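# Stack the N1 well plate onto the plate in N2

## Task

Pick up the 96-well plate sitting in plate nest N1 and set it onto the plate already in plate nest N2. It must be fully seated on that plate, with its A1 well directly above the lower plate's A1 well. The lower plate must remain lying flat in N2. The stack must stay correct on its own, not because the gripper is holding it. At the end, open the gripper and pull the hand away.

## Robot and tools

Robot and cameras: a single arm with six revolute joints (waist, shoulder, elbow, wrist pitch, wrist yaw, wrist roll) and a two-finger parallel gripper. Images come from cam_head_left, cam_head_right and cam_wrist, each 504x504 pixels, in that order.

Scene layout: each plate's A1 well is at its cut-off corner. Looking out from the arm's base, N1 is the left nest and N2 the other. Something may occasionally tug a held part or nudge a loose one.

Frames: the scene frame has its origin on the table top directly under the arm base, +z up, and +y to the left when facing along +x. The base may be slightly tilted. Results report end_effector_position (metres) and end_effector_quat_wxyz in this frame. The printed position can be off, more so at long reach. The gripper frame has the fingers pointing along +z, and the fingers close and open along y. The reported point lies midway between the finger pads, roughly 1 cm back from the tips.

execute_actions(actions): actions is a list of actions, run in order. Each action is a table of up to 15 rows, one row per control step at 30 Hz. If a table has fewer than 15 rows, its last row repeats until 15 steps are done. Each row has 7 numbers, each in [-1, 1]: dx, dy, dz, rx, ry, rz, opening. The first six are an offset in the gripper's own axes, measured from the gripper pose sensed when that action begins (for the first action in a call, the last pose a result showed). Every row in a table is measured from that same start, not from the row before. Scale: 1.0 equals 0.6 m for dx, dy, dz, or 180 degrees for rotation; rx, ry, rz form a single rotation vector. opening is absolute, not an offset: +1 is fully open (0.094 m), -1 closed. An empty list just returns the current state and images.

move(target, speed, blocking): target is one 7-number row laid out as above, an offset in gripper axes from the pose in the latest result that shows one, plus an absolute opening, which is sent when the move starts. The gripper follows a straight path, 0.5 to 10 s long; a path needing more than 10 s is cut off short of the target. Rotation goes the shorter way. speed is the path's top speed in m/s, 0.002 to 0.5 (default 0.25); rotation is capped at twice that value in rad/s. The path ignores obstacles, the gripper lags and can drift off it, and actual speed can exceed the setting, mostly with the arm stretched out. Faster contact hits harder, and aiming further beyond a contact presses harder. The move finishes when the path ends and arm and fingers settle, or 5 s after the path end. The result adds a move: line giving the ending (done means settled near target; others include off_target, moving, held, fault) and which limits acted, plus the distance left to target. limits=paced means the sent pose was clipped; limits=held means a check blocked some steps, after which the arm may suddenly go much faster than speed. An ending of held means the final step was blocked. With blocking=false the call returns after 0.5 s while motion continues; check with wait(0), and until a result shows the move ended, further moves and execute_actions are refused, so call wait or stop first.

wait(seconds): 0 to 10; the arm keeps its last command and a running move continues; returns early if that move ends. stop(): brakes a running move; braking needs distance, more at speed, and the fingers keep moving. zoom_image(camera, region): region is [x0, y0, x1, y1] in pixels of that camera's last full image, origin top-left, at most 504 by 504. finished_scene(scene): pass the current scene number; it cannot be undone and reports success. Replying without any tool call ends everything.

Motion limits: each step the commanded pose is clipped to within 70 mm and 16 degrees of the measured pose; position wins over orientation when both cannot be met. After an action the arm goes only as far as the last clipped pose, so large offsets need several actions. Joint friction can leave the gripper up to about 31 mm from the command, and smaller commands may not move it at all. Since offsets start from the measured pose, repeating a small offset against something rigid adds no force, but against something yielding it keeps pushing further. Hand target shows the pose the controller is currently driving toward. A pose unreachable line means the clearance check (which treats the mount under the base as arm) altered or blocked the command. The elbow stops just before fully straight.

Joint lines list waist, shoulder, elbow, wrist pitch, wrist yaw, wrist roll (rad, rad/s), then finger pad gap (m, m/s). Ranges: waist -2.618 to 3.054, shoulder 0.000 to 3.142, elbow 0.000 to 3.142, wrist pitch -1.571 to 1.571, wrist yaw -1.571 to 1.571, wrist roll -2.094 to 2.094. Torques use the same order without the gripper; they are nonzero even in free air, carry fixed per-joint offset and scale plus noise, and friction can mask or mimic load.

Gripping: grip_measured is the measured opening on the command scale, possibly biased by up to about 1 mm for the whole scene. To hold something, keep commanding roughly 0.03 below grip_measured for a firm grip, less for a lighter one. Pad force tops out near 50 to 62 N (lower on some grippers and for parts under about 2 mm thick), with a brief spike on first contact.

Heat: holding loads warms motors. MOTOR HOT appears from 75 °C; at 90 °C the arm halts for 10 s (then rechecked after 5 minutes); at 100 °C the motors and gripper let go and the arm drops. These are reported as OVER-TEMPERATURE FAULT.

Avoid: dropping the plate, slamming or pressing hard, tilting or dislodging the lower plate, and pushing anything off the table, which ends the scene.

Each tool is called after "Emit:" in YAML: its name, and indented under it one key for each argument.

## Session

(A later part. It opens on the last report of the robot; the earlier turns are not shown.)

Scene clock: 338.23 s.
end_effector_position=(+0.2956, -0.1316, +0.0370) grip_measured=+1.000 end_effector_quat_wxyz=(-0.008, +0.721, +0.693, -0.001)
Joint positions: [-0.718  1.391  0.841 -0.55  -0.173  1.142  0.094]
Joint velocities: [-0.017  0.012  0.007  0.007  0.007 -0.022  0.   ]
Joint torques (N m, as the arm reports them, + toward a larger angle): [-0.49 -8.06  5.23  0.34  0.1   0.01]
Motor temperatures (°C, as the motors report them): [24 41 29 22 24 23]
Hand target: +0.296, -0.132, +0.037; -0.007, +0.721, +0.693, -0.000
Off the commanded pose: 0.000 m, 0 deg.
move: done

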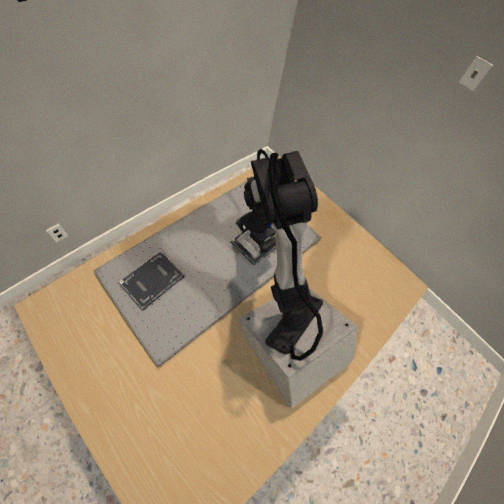

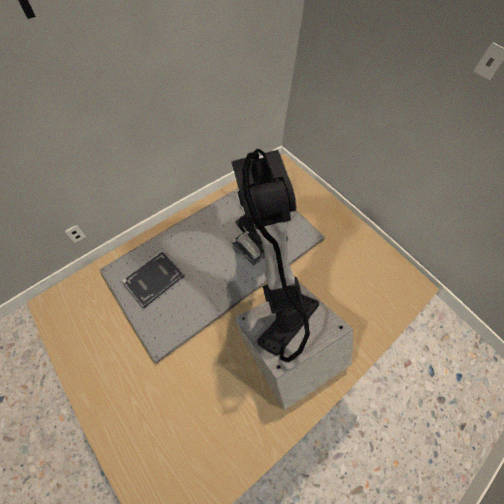

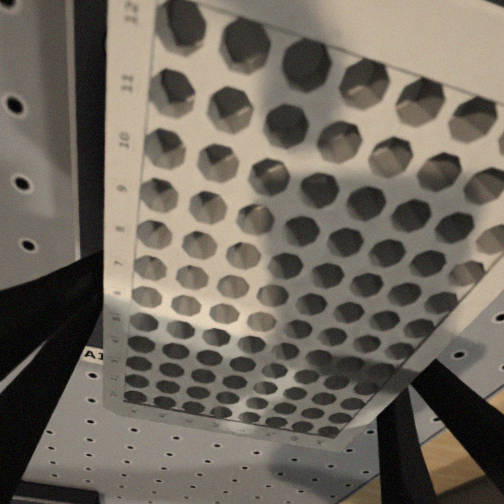

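The plate shifted and its left side dropped.

Emit:
move:
  target: [-0.003,0.008,-0.08,0,0,0,1]
  speed: 0.02

Emit:
move:
  target: [-0.17,0,-0.08,0,0,0,1]
  speed: 0.08

Emit:
zoom_image:
  camera: "cam_wrist"
  region: [100,130,400,430]

Scene clock: 346.50 s.
end_effector_position=(+0.2945, -0.1315, +0.0756) grip_measured=+1.000 end_effector_quat_wxyz=(-0.017, +0.723, +0.690, -0.008)
Joint positions: [-0.743  1.302  0.92  -0.744 -0.177  1.122  0.094]
Joint velocities: [-0.007 -0.007 -0.027  0.007  0.051 -0.022  0.   ]
Joint torques (N m, as the arm reports them, + toward a larger angle): [-1.17 -9.46  7.65  0.09  0.03 -0.05]
Motor temperatures (°C, as the motors report them): [24 41 30 22 24 23]
Hand target: +0.300, -0.134, +0.085; -0.007, +0.721, +0.693, -0.001
Off the commanded pose: 0.012 m, 1 deg.
move: off_target

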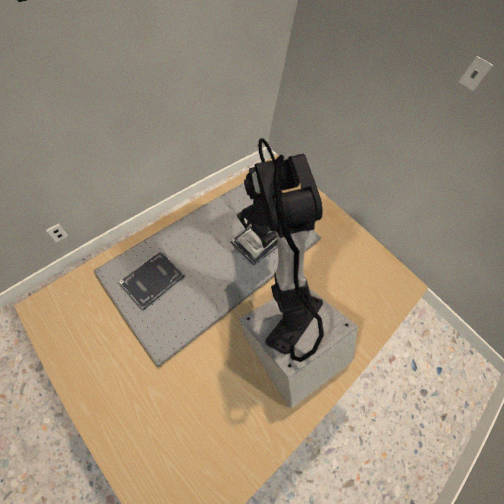

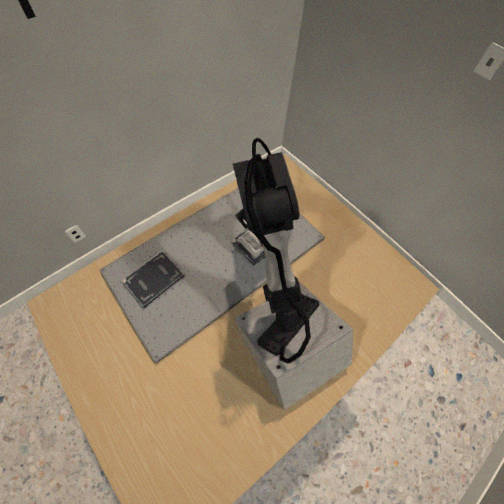

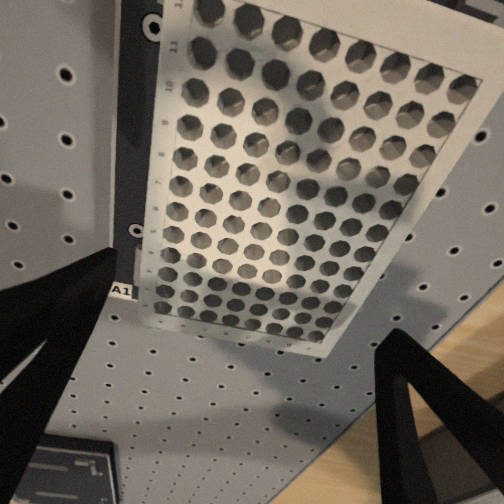

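Scene clock: 348.43 s.
end_effector_position=(+0.2900, -0.2318, +0.1195) grip_measured=+1.000 end_effector_quat_wxyz=(-0.016, +0.724, +0.689, -0.012)
Joint positions: [-1.098  1.48   1.25  -0.978 -0.308  0.788  0.094]
Joint velocities: [-0.012  0.002 -0.017 -0.007 -0.095  0.037  0.   ]
Joint torques (N m, as the arm reports them, + toward a larger angle): [-2.13 -8.39  8.3   0.17  0.01 -0.05]
Motor temperatures (°C, as the motors report them): [24 41 30 22 24 23]
Hand target: +0.292, -0.234, +0.122; -0.017, +0.723, +0.690, -0.008
Off the commanded pose: 0.004 m, 1 deg.
move: done

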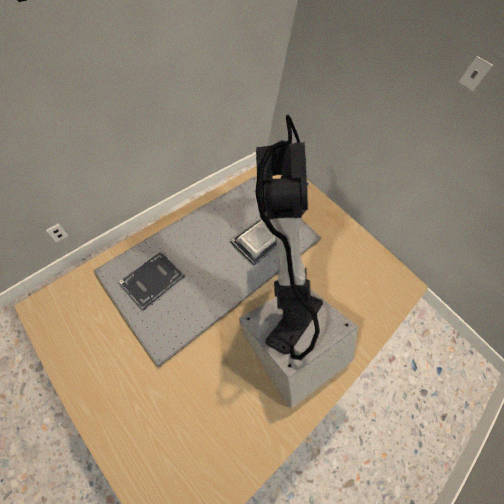

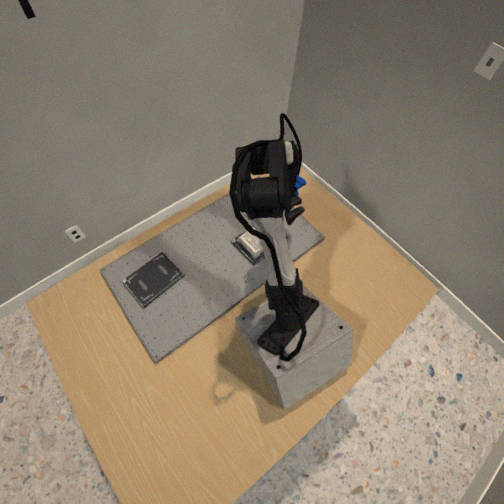

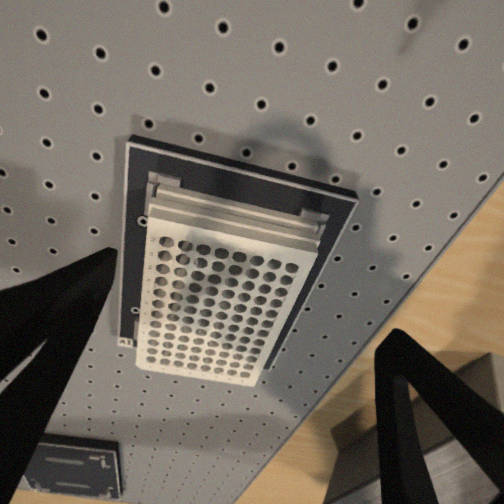

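Region (100, 130, 400, 430) of cam_wrist's 504x504 image, scaled by 1.680, with more detail than that image has.

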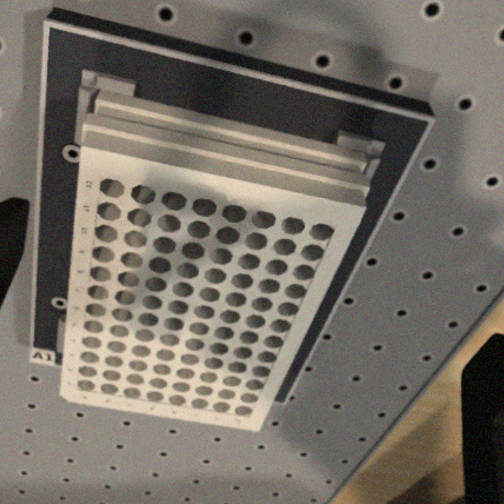

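Emit:
finished_scene:
  scene: 2

The scene is finished: the task was done.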